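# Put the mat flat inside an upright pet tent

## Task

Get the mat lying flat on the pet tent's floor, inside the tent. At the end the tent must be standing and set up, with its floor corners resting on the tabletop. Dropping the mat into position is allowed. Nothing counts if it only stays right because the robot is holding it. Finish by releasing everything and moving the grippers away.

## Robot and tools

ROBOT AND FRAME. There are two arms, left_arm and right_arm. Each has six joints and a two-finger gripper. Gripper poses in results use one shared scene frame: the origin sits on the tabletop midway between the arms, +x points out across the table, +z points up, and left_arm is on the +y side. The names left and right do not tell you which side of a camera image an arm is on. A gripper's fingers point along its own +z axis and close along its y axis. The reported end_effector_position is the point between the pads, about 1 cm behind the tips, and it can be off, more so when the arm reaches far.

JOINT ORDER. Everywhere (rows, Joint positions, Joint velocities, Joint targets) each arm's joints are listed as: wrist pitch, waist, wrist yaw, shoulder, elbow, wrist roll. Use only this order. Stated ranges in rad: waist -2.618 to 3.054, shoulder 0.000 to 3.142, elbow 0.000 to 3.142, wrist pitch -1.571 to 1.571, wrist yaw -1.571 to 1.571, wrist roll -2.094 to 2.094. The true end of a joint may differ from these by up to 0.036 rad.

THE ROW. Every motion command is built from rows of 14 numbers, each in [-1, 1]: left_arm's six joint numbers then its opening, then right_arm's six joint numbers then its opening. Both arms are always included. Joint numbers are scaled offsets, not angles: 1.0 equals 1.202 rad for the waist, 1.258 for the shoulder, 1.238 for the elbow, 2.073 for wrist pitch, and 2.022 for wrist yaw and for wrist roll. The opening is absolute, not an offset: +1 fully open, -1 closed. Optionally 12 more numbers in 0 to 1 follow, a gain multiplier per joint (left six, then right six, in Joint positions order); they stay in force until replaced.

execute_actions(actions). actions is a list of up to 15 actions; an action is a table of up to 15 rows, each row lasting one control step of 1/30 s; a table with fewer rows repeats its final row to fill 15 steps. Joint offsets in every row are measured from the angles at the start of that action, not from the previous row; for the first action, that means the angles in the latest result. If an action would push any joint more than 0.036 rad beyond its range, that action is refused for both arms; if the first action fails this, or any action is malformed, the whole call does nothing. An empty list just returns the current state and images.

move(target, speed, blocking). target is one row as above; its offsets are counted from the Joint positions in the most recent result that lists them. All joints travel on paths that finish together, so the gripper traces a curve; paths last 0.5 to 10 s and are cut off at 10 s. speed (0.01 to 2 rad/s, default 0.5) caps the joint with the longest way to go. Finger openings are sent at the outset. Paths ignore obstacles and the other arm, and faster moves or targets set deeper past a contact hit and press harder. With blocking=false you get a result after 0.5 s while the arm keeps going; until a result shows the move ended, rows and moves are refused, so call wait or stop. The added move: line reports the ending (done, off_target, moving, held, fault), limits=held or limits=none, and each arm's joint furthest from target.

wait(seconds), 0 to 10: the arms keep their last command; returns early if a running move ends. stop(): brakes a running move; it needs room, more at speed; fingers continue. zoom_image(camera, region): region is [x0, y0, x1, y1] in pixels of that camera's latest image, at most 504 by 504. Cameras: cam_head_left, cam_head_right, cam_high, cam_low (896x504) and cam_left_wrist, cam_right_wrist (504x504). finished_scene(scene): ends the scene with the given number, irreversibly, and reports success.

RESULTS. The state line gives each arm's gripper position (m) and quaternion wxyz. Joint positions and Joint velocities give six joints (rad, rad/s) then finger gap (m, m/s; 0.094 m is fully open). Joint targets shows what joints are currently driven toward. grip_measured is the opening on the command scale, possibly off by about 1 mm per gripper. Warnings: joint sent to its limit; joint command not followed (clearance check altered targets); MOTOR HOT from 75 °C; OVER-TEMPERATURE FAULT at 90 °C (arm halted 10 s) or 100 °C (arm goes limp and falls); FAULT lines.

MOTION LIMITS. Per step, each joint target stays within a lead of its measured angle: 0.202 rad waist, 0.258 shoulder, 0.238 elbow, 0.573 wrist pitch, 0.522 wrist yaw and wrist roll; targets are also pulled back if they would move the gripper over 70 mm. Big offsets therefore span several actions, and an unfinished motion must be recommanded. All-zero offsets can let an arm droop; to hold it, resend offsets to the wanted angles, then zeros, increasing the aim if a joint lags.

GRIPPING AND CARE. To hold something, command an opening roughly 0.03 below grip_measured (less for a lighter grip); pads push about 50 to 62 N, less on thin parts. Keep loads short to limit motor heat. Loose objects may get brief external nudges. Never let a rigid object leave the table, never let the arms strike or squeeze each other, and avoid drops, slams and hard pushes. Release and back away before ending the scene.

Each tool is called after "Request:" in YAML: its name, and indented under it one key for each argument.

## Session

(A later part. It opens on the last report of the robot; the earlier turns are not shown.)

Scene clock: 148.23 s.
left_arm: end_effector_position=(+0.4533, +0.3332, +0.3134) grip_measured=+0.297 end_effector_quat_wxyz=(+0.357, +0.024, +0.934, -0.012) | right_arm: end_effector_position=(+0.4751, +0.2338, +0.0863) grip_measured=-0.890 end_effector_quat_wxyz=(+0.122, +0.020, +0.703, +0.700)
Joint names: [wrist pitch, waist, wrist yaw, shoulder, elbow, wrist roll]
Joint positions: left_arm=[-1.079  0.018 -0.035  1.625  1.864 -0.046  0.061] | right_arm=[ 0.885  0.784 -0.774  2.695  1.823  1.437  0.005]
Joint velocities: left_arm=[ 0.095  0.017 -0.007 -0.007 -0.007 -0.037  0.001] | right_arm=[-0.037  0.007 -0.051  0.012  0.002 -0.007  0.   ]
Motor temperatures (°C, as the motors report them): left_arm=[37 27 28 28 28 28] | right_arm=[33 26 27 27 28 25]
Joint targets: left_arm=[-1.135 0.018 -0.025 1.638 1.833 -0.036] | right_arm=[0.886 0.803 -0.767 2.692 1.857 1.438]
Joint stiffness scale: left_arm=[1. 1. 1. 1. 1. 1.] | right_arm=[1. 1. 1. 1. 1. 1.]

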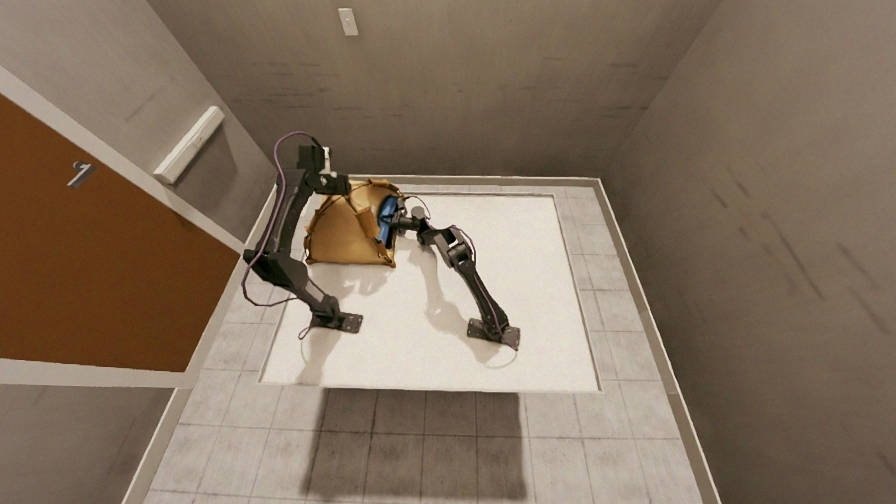

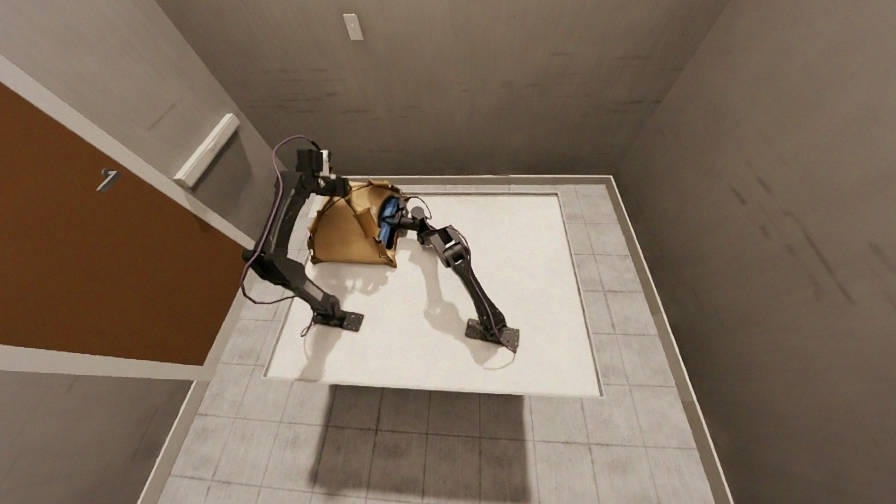

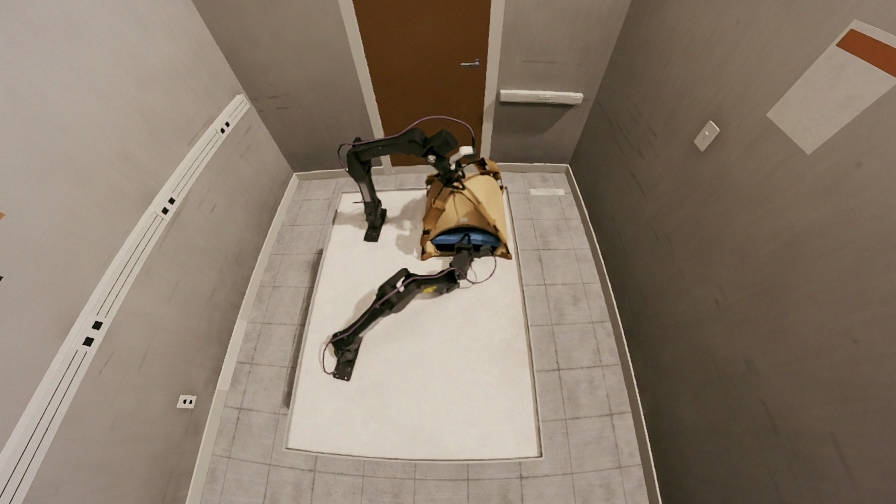

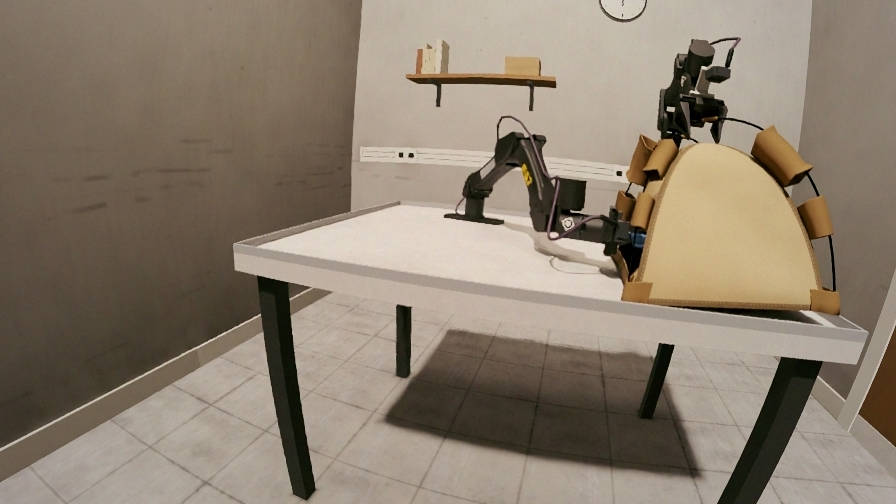

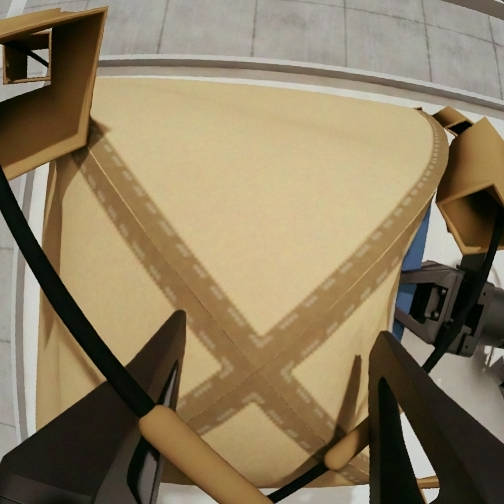

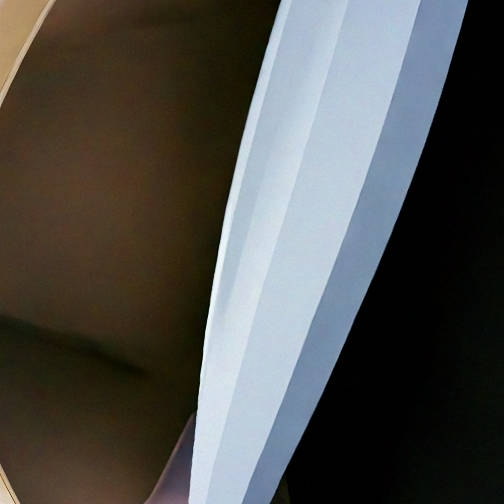

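Request:
execute_actions:
  actions:
    - [[-0.027,0,0.005,0.01,-0.025,0.005,0.3,-0.03,0.035,-0.005,0.012,0.06,0.03,-0.97]]
    - [[-0.027,0,0.005,0.01,-0.025,0.005,0.3,-0.03,0.035,-0.005,0.012,0.06,0.03,-0.97]]

Request:
zoom_image:
  camera: "cam_high"
  region: [400,190,540,290]

Scene clock: 149.77 s.
left_arm: end_effector_position=(+0.4533, +0.3334, +0.3134) grip_measured=+0.297 end_effector_quat_wxyz=(+0.357, +0.024, +0.934, -0.011) | right_arm: end_effector_position=(+0.4607, +0.2612, +0.0749) grip_measured=-0.890 end_effector_quat_wxyz=(+0.048, +0.060, +0.718, +0.692)
Joint names: [wrist pitch, waist, wrist yaw, shoulder, elbow, wrist roll]
Joint positions: left_arm=[-1.079  0.018 -0.036  1.625  1.864 -0.046  0.061] | right_arm=[ 0.77   0.83  -0.776  2.727  1.902  1.547  0.005]
Joint velocities: left_arm=[ 0.037 -0.002  0.037  0.017 -0.002  0.007 -0.   ] | right_arm=[-0.081  0.002  0.007  0.017 -0.002 -0.007  0.   ]
Motor temperatures (°C, as the motors report them): left_arm=[37 27 28 28 28 28] | right_arm=[33 26 27 27 28 25]
Joint targets: left_arm=[-1.135 0.018 -0.026 1.638 1.833 -0.036] | right_arm=[0.765 0.849 -0.785 2.726 1.937 1.553]
Joint stiffness scale: left_arm=[1. 1. 1. 1. 1. 1.] | right_arm=[1. 1. 1. 1. 1. 1.]

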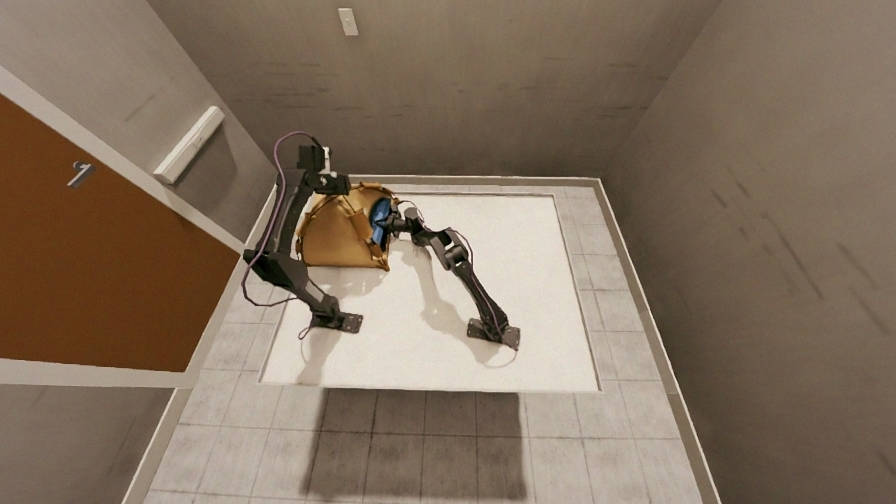

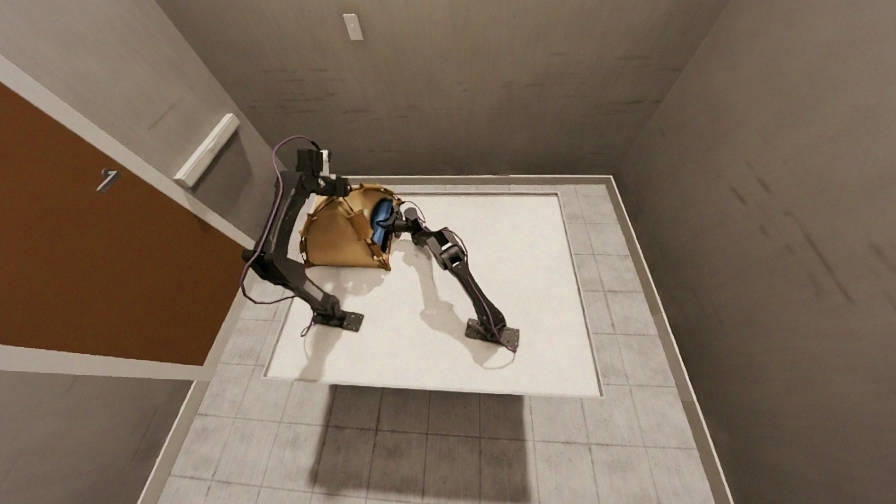

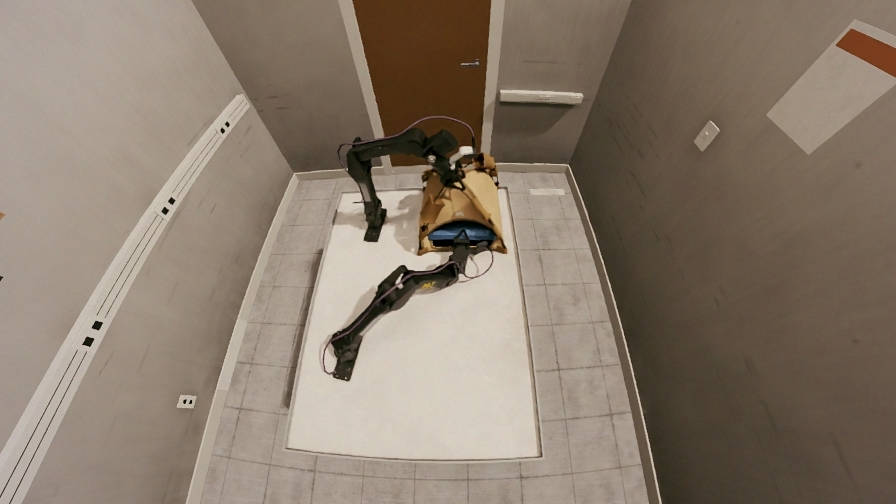

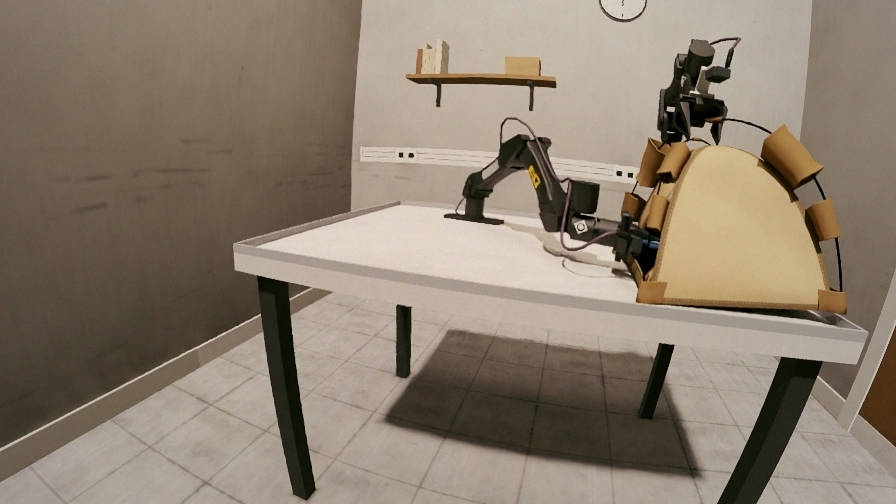

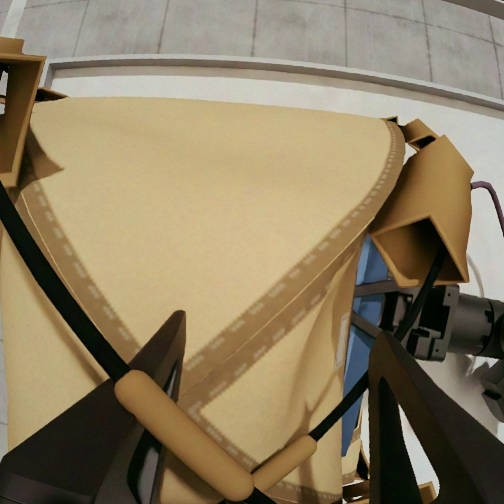

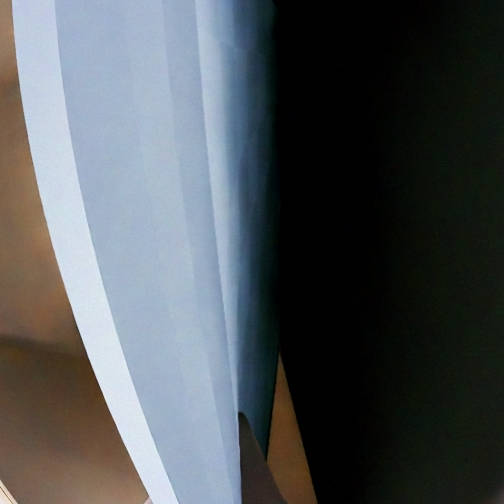

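Region (400, 190, 540, 290) of cam_high's 896x504 image, scaled by 3.600, with more detail than that image has; it fills the top 360 rows of this view, and the rest is white.

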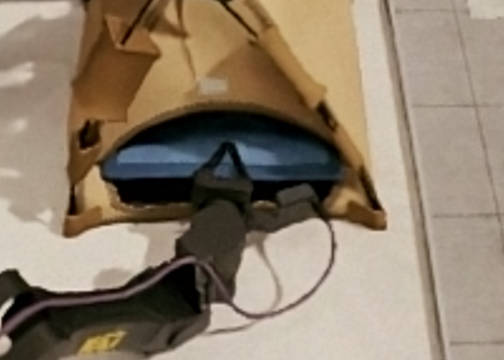

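Request:
execute_actions:
  actions:
    - [[-0.027,0,0.005,0.01,-0.025,0.005,0.3,-0.03,0,0,0,0.028,0.02,-0.6]]
    - [[-0.027,0,0.005,0.01,-0.025,0.005,0.3,-0.03,0,0,0,0.028,0.02,-0.3]]

Request:
move:
  target: [-0.027,0,0.005,0.01,-0.025,0.005,0.3,0.15,-0.165,-0.065,-0.165,-0.355,0,-0.3]
  speed: 0.25

Request:
zoom_image:
  camera: "cam_high"
  region: [400,190,540,290]

Scene clock: 151.27 s.
left_arm: end_effector_position=(+0.4533, +0.3334, +0.3134) grip_measured=+0.297 end_effector_quat_wxyz=(+0.357, +0.024, +0.934, -0.011) | right_arm: end_effector_position=(+0.4585, +0.2595, +0.0503) grip_measured=-0.302 end_effector_quat_wxyz=(-0.008, +0.118, +0.739, +0.663)
Joint names: [wrist pitch, waist, wrist yaw, shoulder, elbow, wrist roll]
Joint positions: left_arm=[-1.079  0.018 -0.036  1.625  1.864 -0.046  0.061] | right_arm=[ 0.659  0.83  -0.776  2.732  1.902  1.623  0.033]
Joint velocities: left_arm=[-0.051 -0.027 -0.051  0.007 -0.007  0.066 -0.001] | right_arm=[ 0.037 -0.002  0.051 -0.007 -0.017 -0.095 -0.   ]
Motor temperatures (°C, as the motors report them): left_arm=[37 27 28 28 28 28] | right_arm=[33 26 27 28 28 25]
Joint targets: left_arm=[-1.135 0.018 -0.026 1.638 1.833 -0.036] | right_arm=[0.649 0.830 -0.776 2.732 1.937 1.626]
Joint stiffness scale: left_arm=[1. 1. 1. 1. 1. 1.] | right_arm=[1. 1. 1. 1. 1. 1.]

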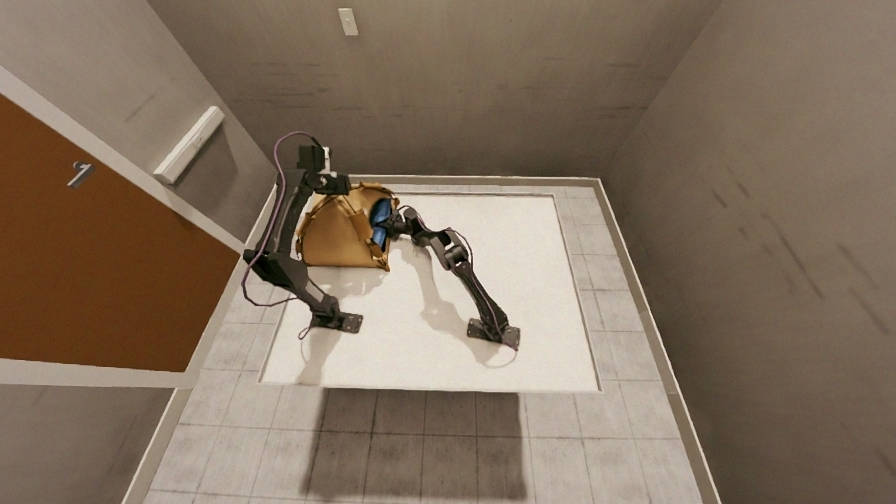

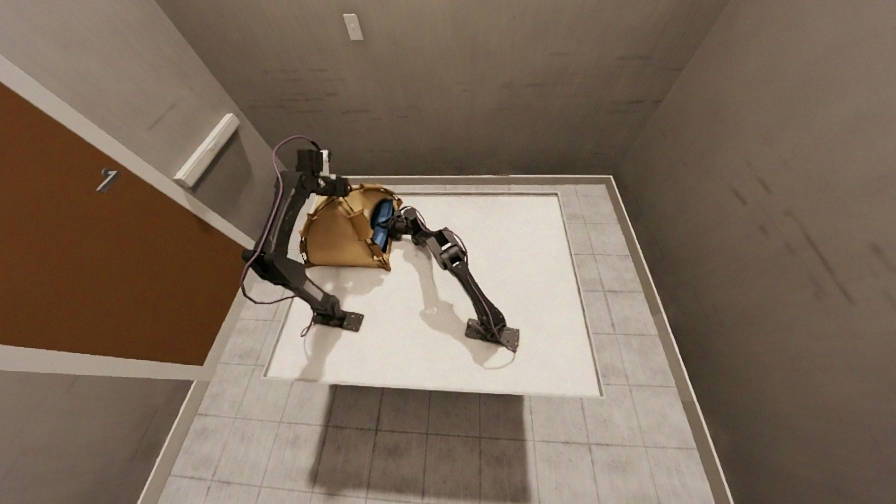

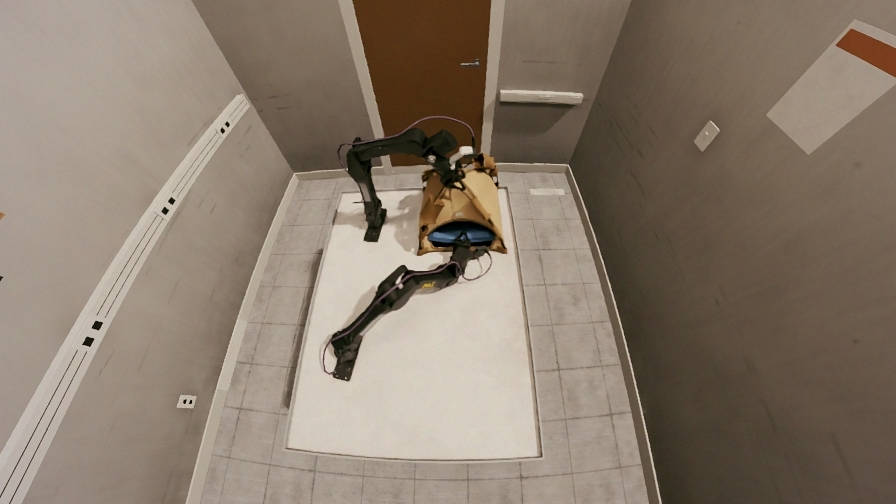

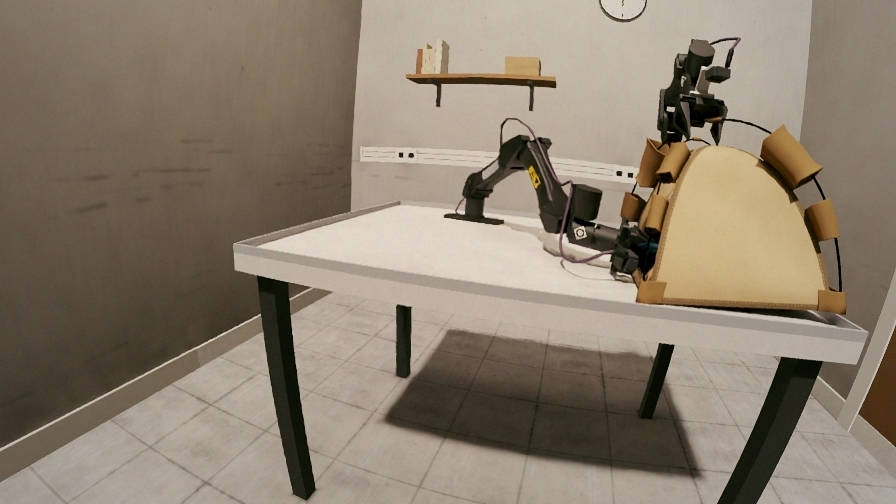

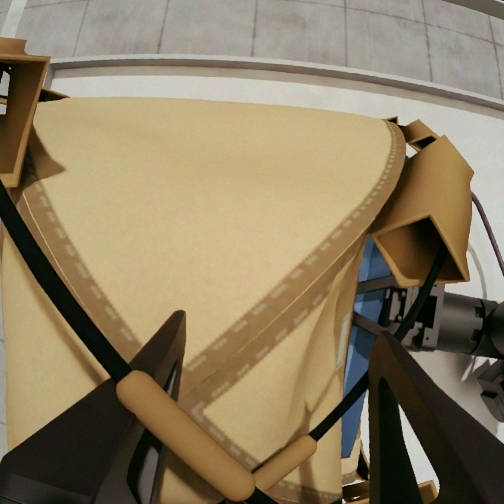

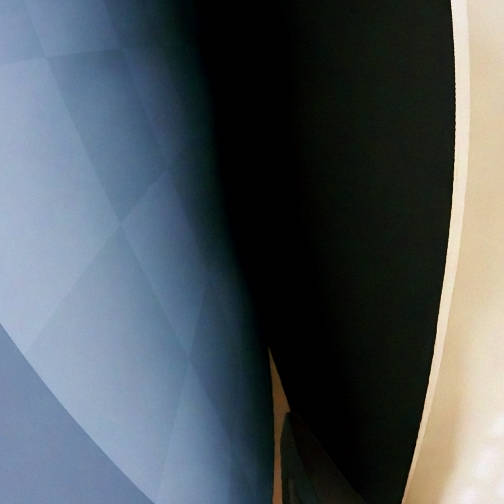

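Scene clock: 153.60 s.
left_arm: end_effector_position=(+0.4547, +0.3333, +0.3147) grip_measured=+0.297 end_effector_quat_wxyz=(+0.361, +0.024, +0.932, -0.012) | right_arm: end_effector_position=(+0.4689, +0.1418, +0.0522) grip_measured=-0.301 end_effector_quat_wxyz=(+0.022, +0.138, +0.723, +0.677)
Joint names: [wrist pitch, waist, wrist yaw, shoulder, elbow, wrist roll]
Joint positions: left_arm=[-1.071  0.018 -0.036  1.625  1.864 -0.046  0.061] | right_arm=[ 0.947  0.638 -0.897  2.557  1.477  1.623  0.033]
Joint velocities: left_arm=[-0.037  0.002 -0.007 -0.002 -0.012  0.007 -0.   ] | right_arm=[-0.007 -0.012  0.007  0.022  0.017  0.037  0.   ]
Motor temperatures (°C, as the motors report them): left_arm=[37 27 28 28 28 28] | right_arm=[33 26 27 28 28 25]
Joint targets: left_arm=[-1.135 0.018 -0.026 1.638 1.833 -0.036] | right_arm=[0.970 0.632 -0.907 2.524 1.463 1.623]
Joint stiffness scale: left_arm=[1. 1. 1. 1. 1. 1.] | right_arm=[1. 1. 1. 1. 1. 1.]
move: off_target (left_arm, right_arm); limits=none; left_arm: farthest joint: the wrist pitch, 0.064 radians from its target (0.056 radians at the start); right_arm: farthest joint: the shoulder, 0.033 radians from its target (0.207 radians at the start)

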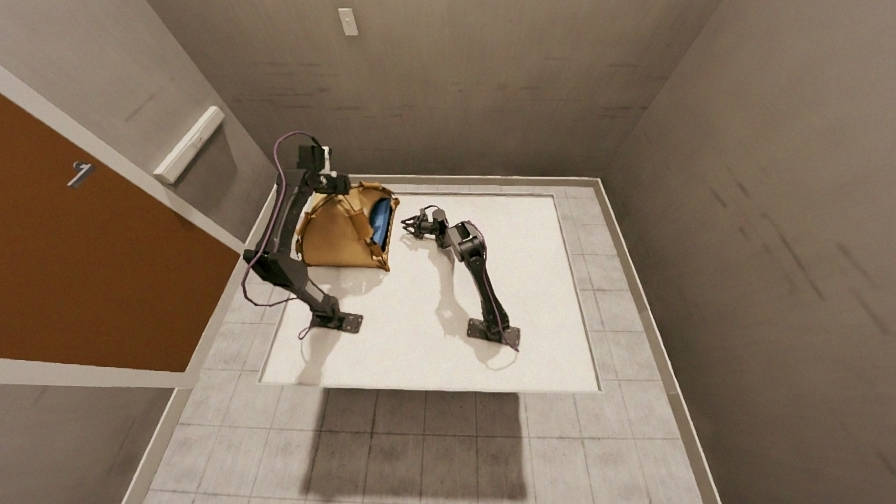

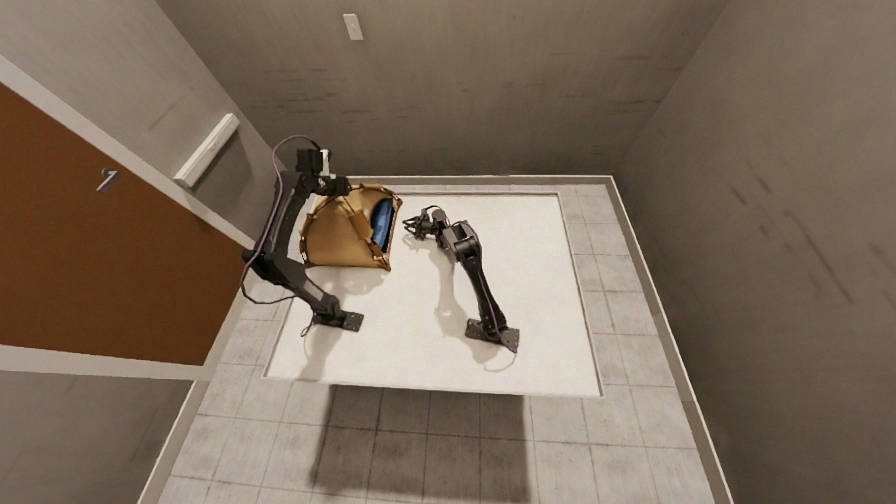

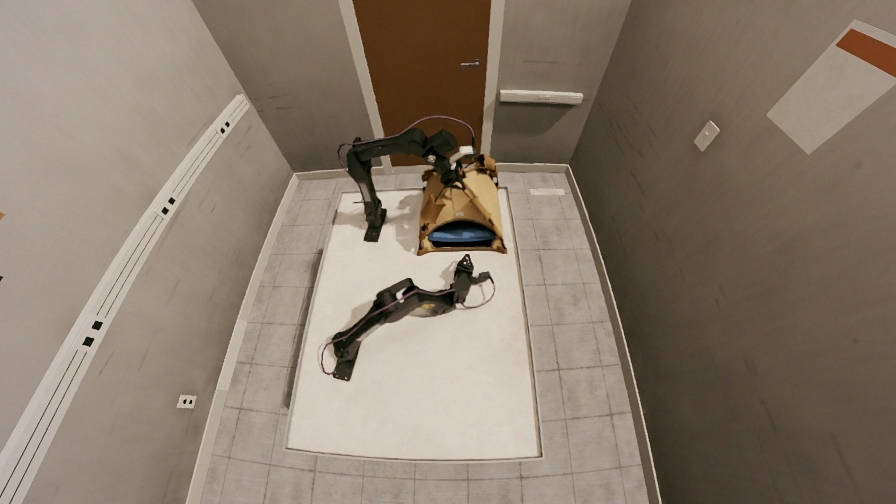

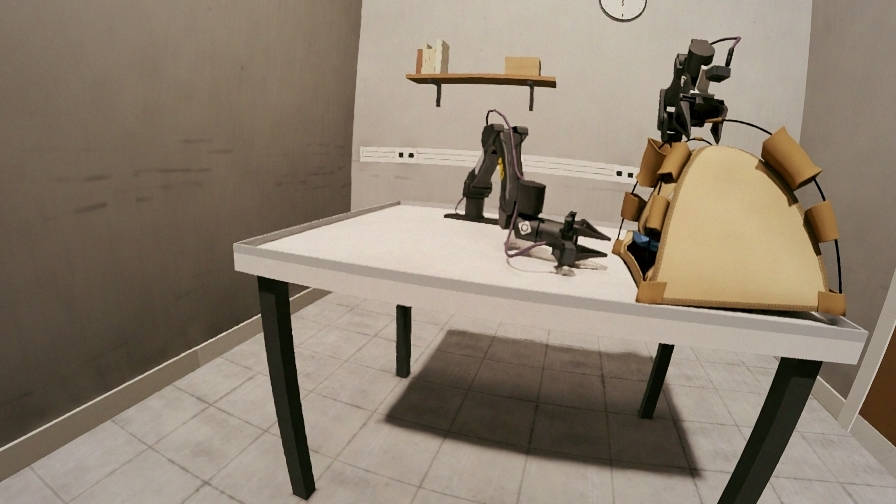

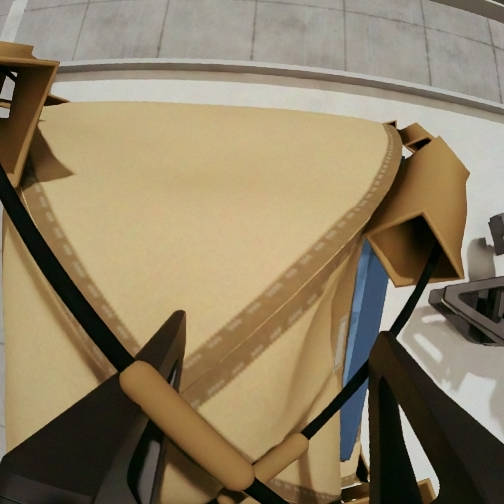

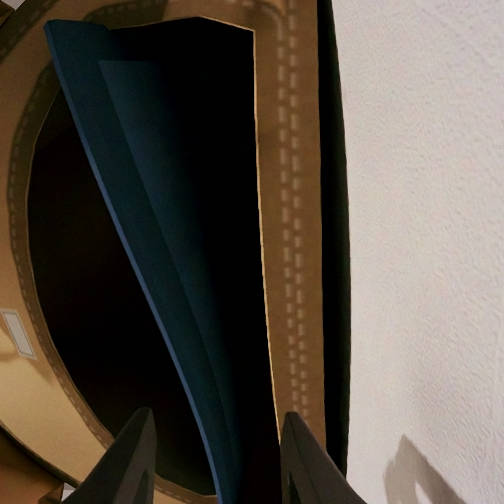

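Region (400, 190, 540, 290) of cam_high's 896x504 image, scaled by 3.600, with more detail than that image has; it fills the top 360 rows of this view, and the rest is white.

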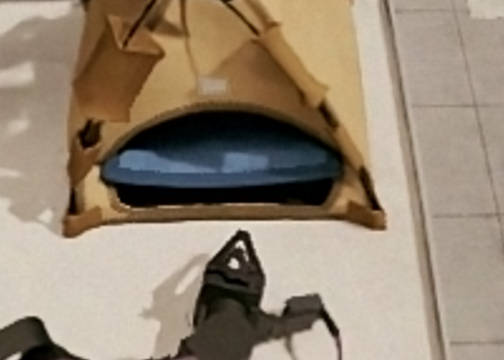

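Request:
move:
  target: [-0.027,0,0.005,0.01,-0.025,0.005,0.3,-0.45,0.285,0.444,-0.435,-0.02,-0.8,-1]
  speed: 0.8

Scene clock: 157.43 s.
left_arm: end_effector_position=(+0.4516, +0.3338, +0.3088) grip_measured=+0.297 end_effector_quat_wxyz=(+0.350, +0.028, +0.936, -0.009) | right_arm: end_effector_position=(+0.4136, +0.1776, +0.1410) grip_measured=-0.998 end_effector_quat_wxyz=(+0.447, -0.331, +0.809, +0.192)
Joint names: [wrist pitch, waist, wrist yaw, shoulder, elbow, wrist roll]
Joint positions: left_arm=[-1.085  0.018 -0.037  1.625  1.855 -0.037  0.061] | right_arm=[ 0.018  0.975 -0.008  2.036  1.463  0.014  0.   ]
Joint velocities: left_arm=[ 0.007 -0.012  0.007 -0.017 -0.002 -0.051 -0.001] | right_arm=[ 0.007 -0.017 -0.051 -0.002 -0.012  0.022  0.   ]
Motor temperatures (°C, as the motors report them): left_arm=[37 27 28 28 28 28] | right_arm=[33 26 27 29 28 25]
Joint targets: left_arm=[-1.127 0.018 -0.026 1.638 1.834 -0.036] | right_arm=[0.014 0.980 0.001 2.010 1.452 0.005]
Joint stiffness scale: left_arm=[1. 1. 1. 1. 1. 1.] | right_arm=[1. 1. 1. 1. 1. 1.]
move: off_target (left_arm, right_arm); limits=none; left_arm: farthest joint: the wrist pitch, 0.042 radians from its target (0.056 radians at the start); right_arm: farthest joint: the shoulder, 0.027 radians from its target (0.547 radians at the start)

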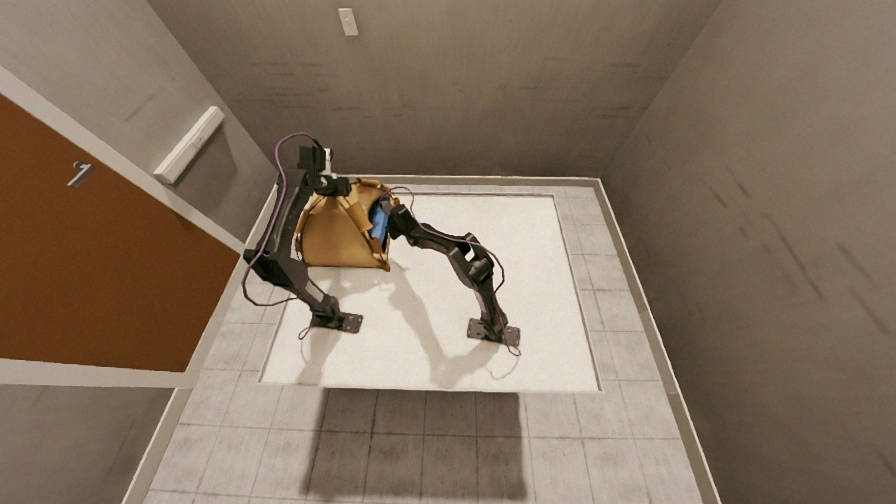

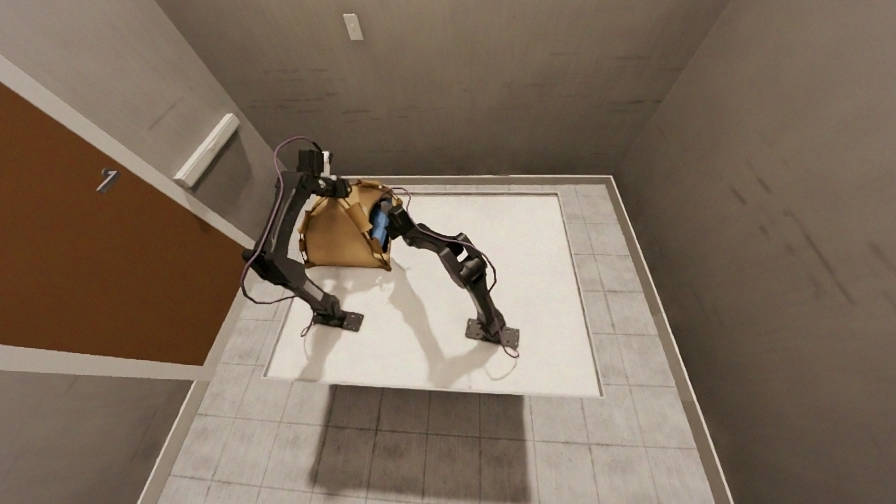

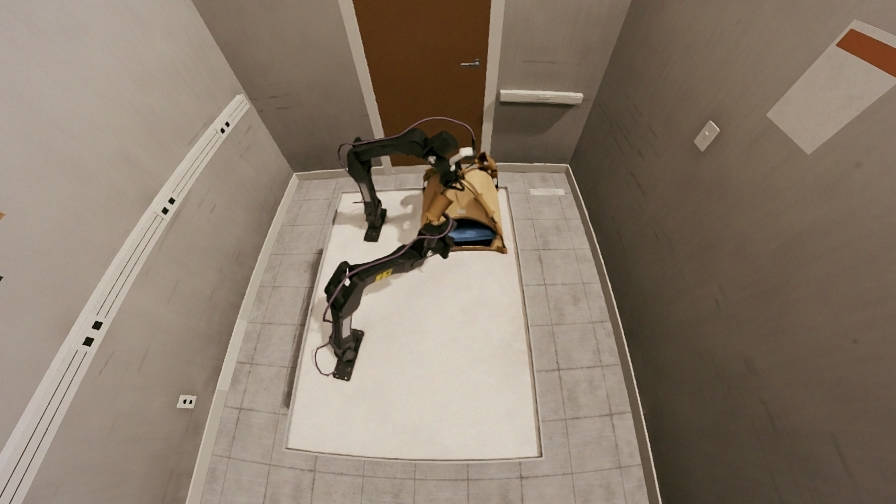

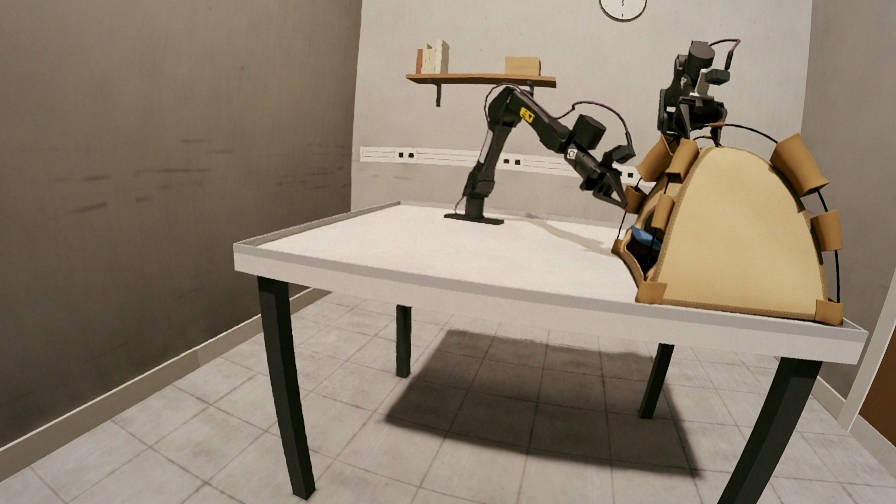

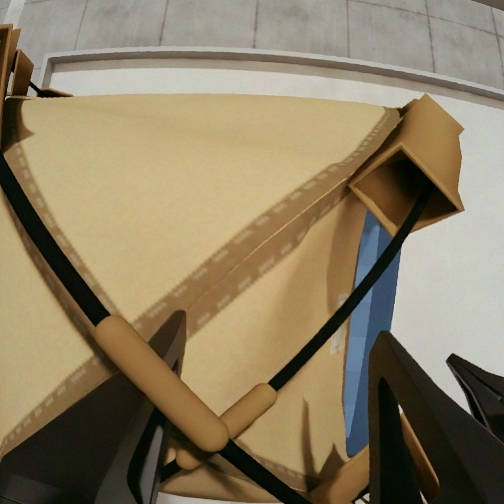

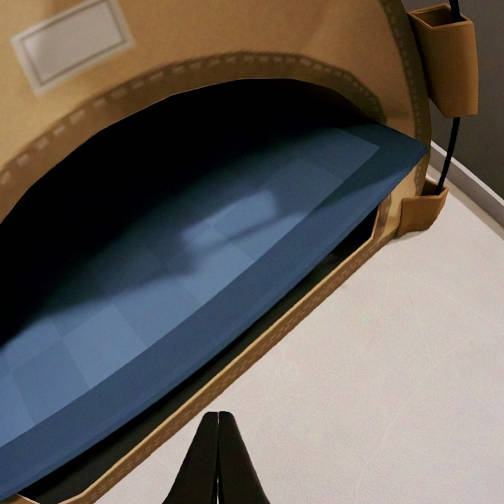

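Request:
move:
  target: [0.1,0,0,-0.05,0.1,0,0.3,-0.14,0,0,0.345,0.585,0,-1]
  speed: 0.4

Scene clock: 160.27 s.
left_arm: end_effector_position=(+0.4758, +0.3311, +0.4102) grip_measured=+0.297 end_effector_quat_wxyz=(+0.511, +0.022, +0.859, -0.022) | right_arm: end_effector_position=(+0.4823, +0.2464, +0.1237) grip_measured=-0.998 end_effector_quat_wxyz=(+0.433, -0.334, +0.816, +0.186)
Joint names: [wrist pitch, waist, wrist yaw, shoulder, elbow, wrist roll]
Joint positions: left_arm=[-0.875  0.018 -0.037  1.581  1.959 -0.037  0.061] | right_arm=[-0.268  0.975 -0.007  2.474  2.153  0.013  0.   ]
Joint velocities: left_arm=[-0.051 -0.002  0.007 -0.017 -0.002 -0.081 -0.   ] | right_arm=[-0.125  0.002 -0.081  0.017 -0.012 -0.007 -0.001]
Motor temperatures (°C, as the motors report them): left_arm=[37 27 28 28 28 28] | right_arm=[33 26 27 29 28 25]
Joint targets: left_arm=[-0.878 0.018 -0.037 1.562 1.978 -0.037] | right_arm=[-0.272 0.975 -0.008 2.470 2.187 0.014]
Joint stiffness scale: left_arm=[1. 1. 1. 1. 1. 1.] | right_arm=[1. 1. 1. 1. 1. 1.]
move: off_target (right_arm); limits=none; left_arm: farthest joint: the elbow, 0.020 radians from its target (0.124 radians at the start); right_arm: farthest joint: the elbow, 0.035 radians from its target (0.724 radians at the start)

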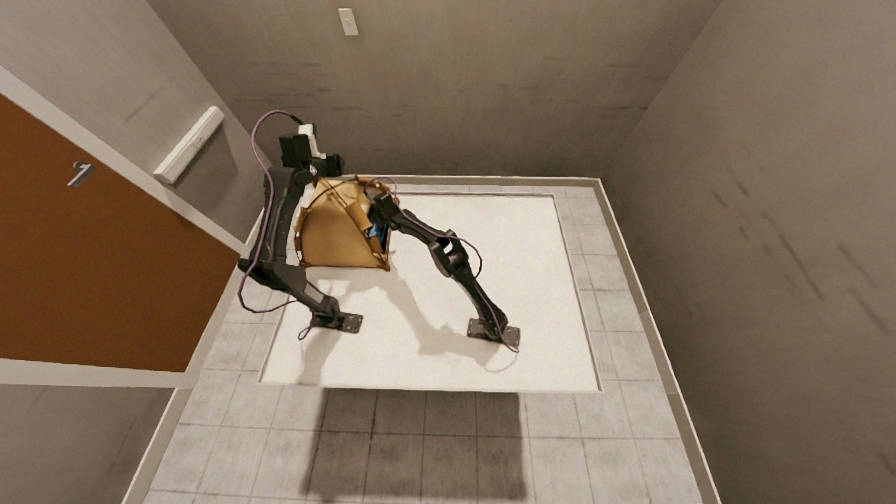

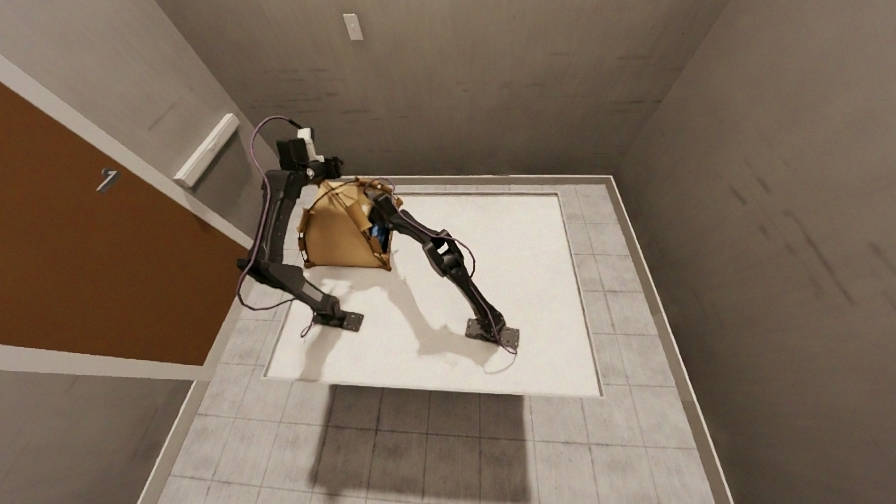

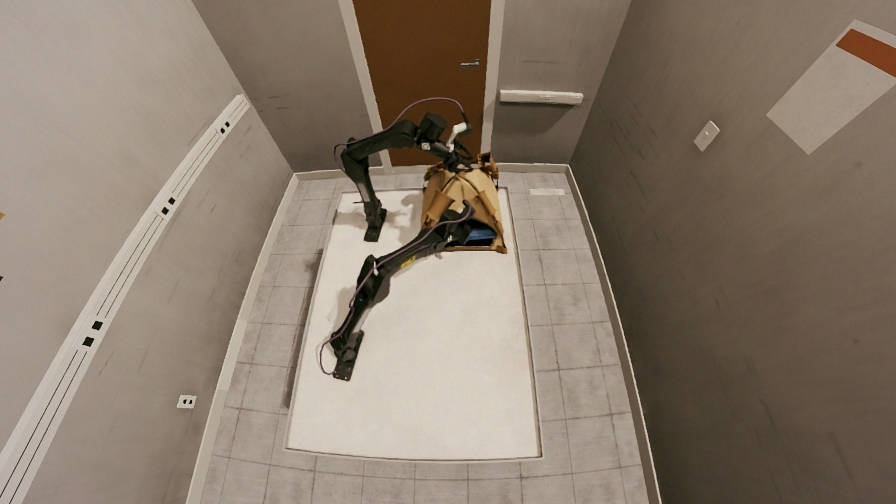

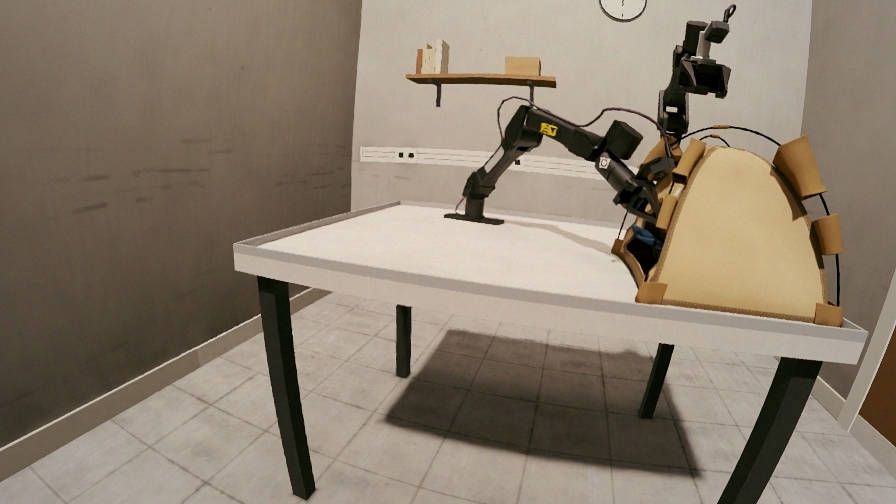

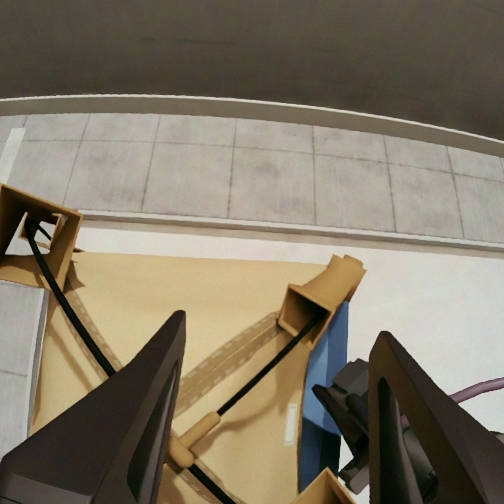

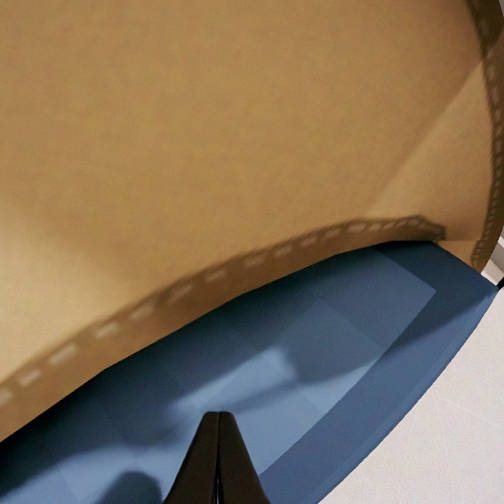

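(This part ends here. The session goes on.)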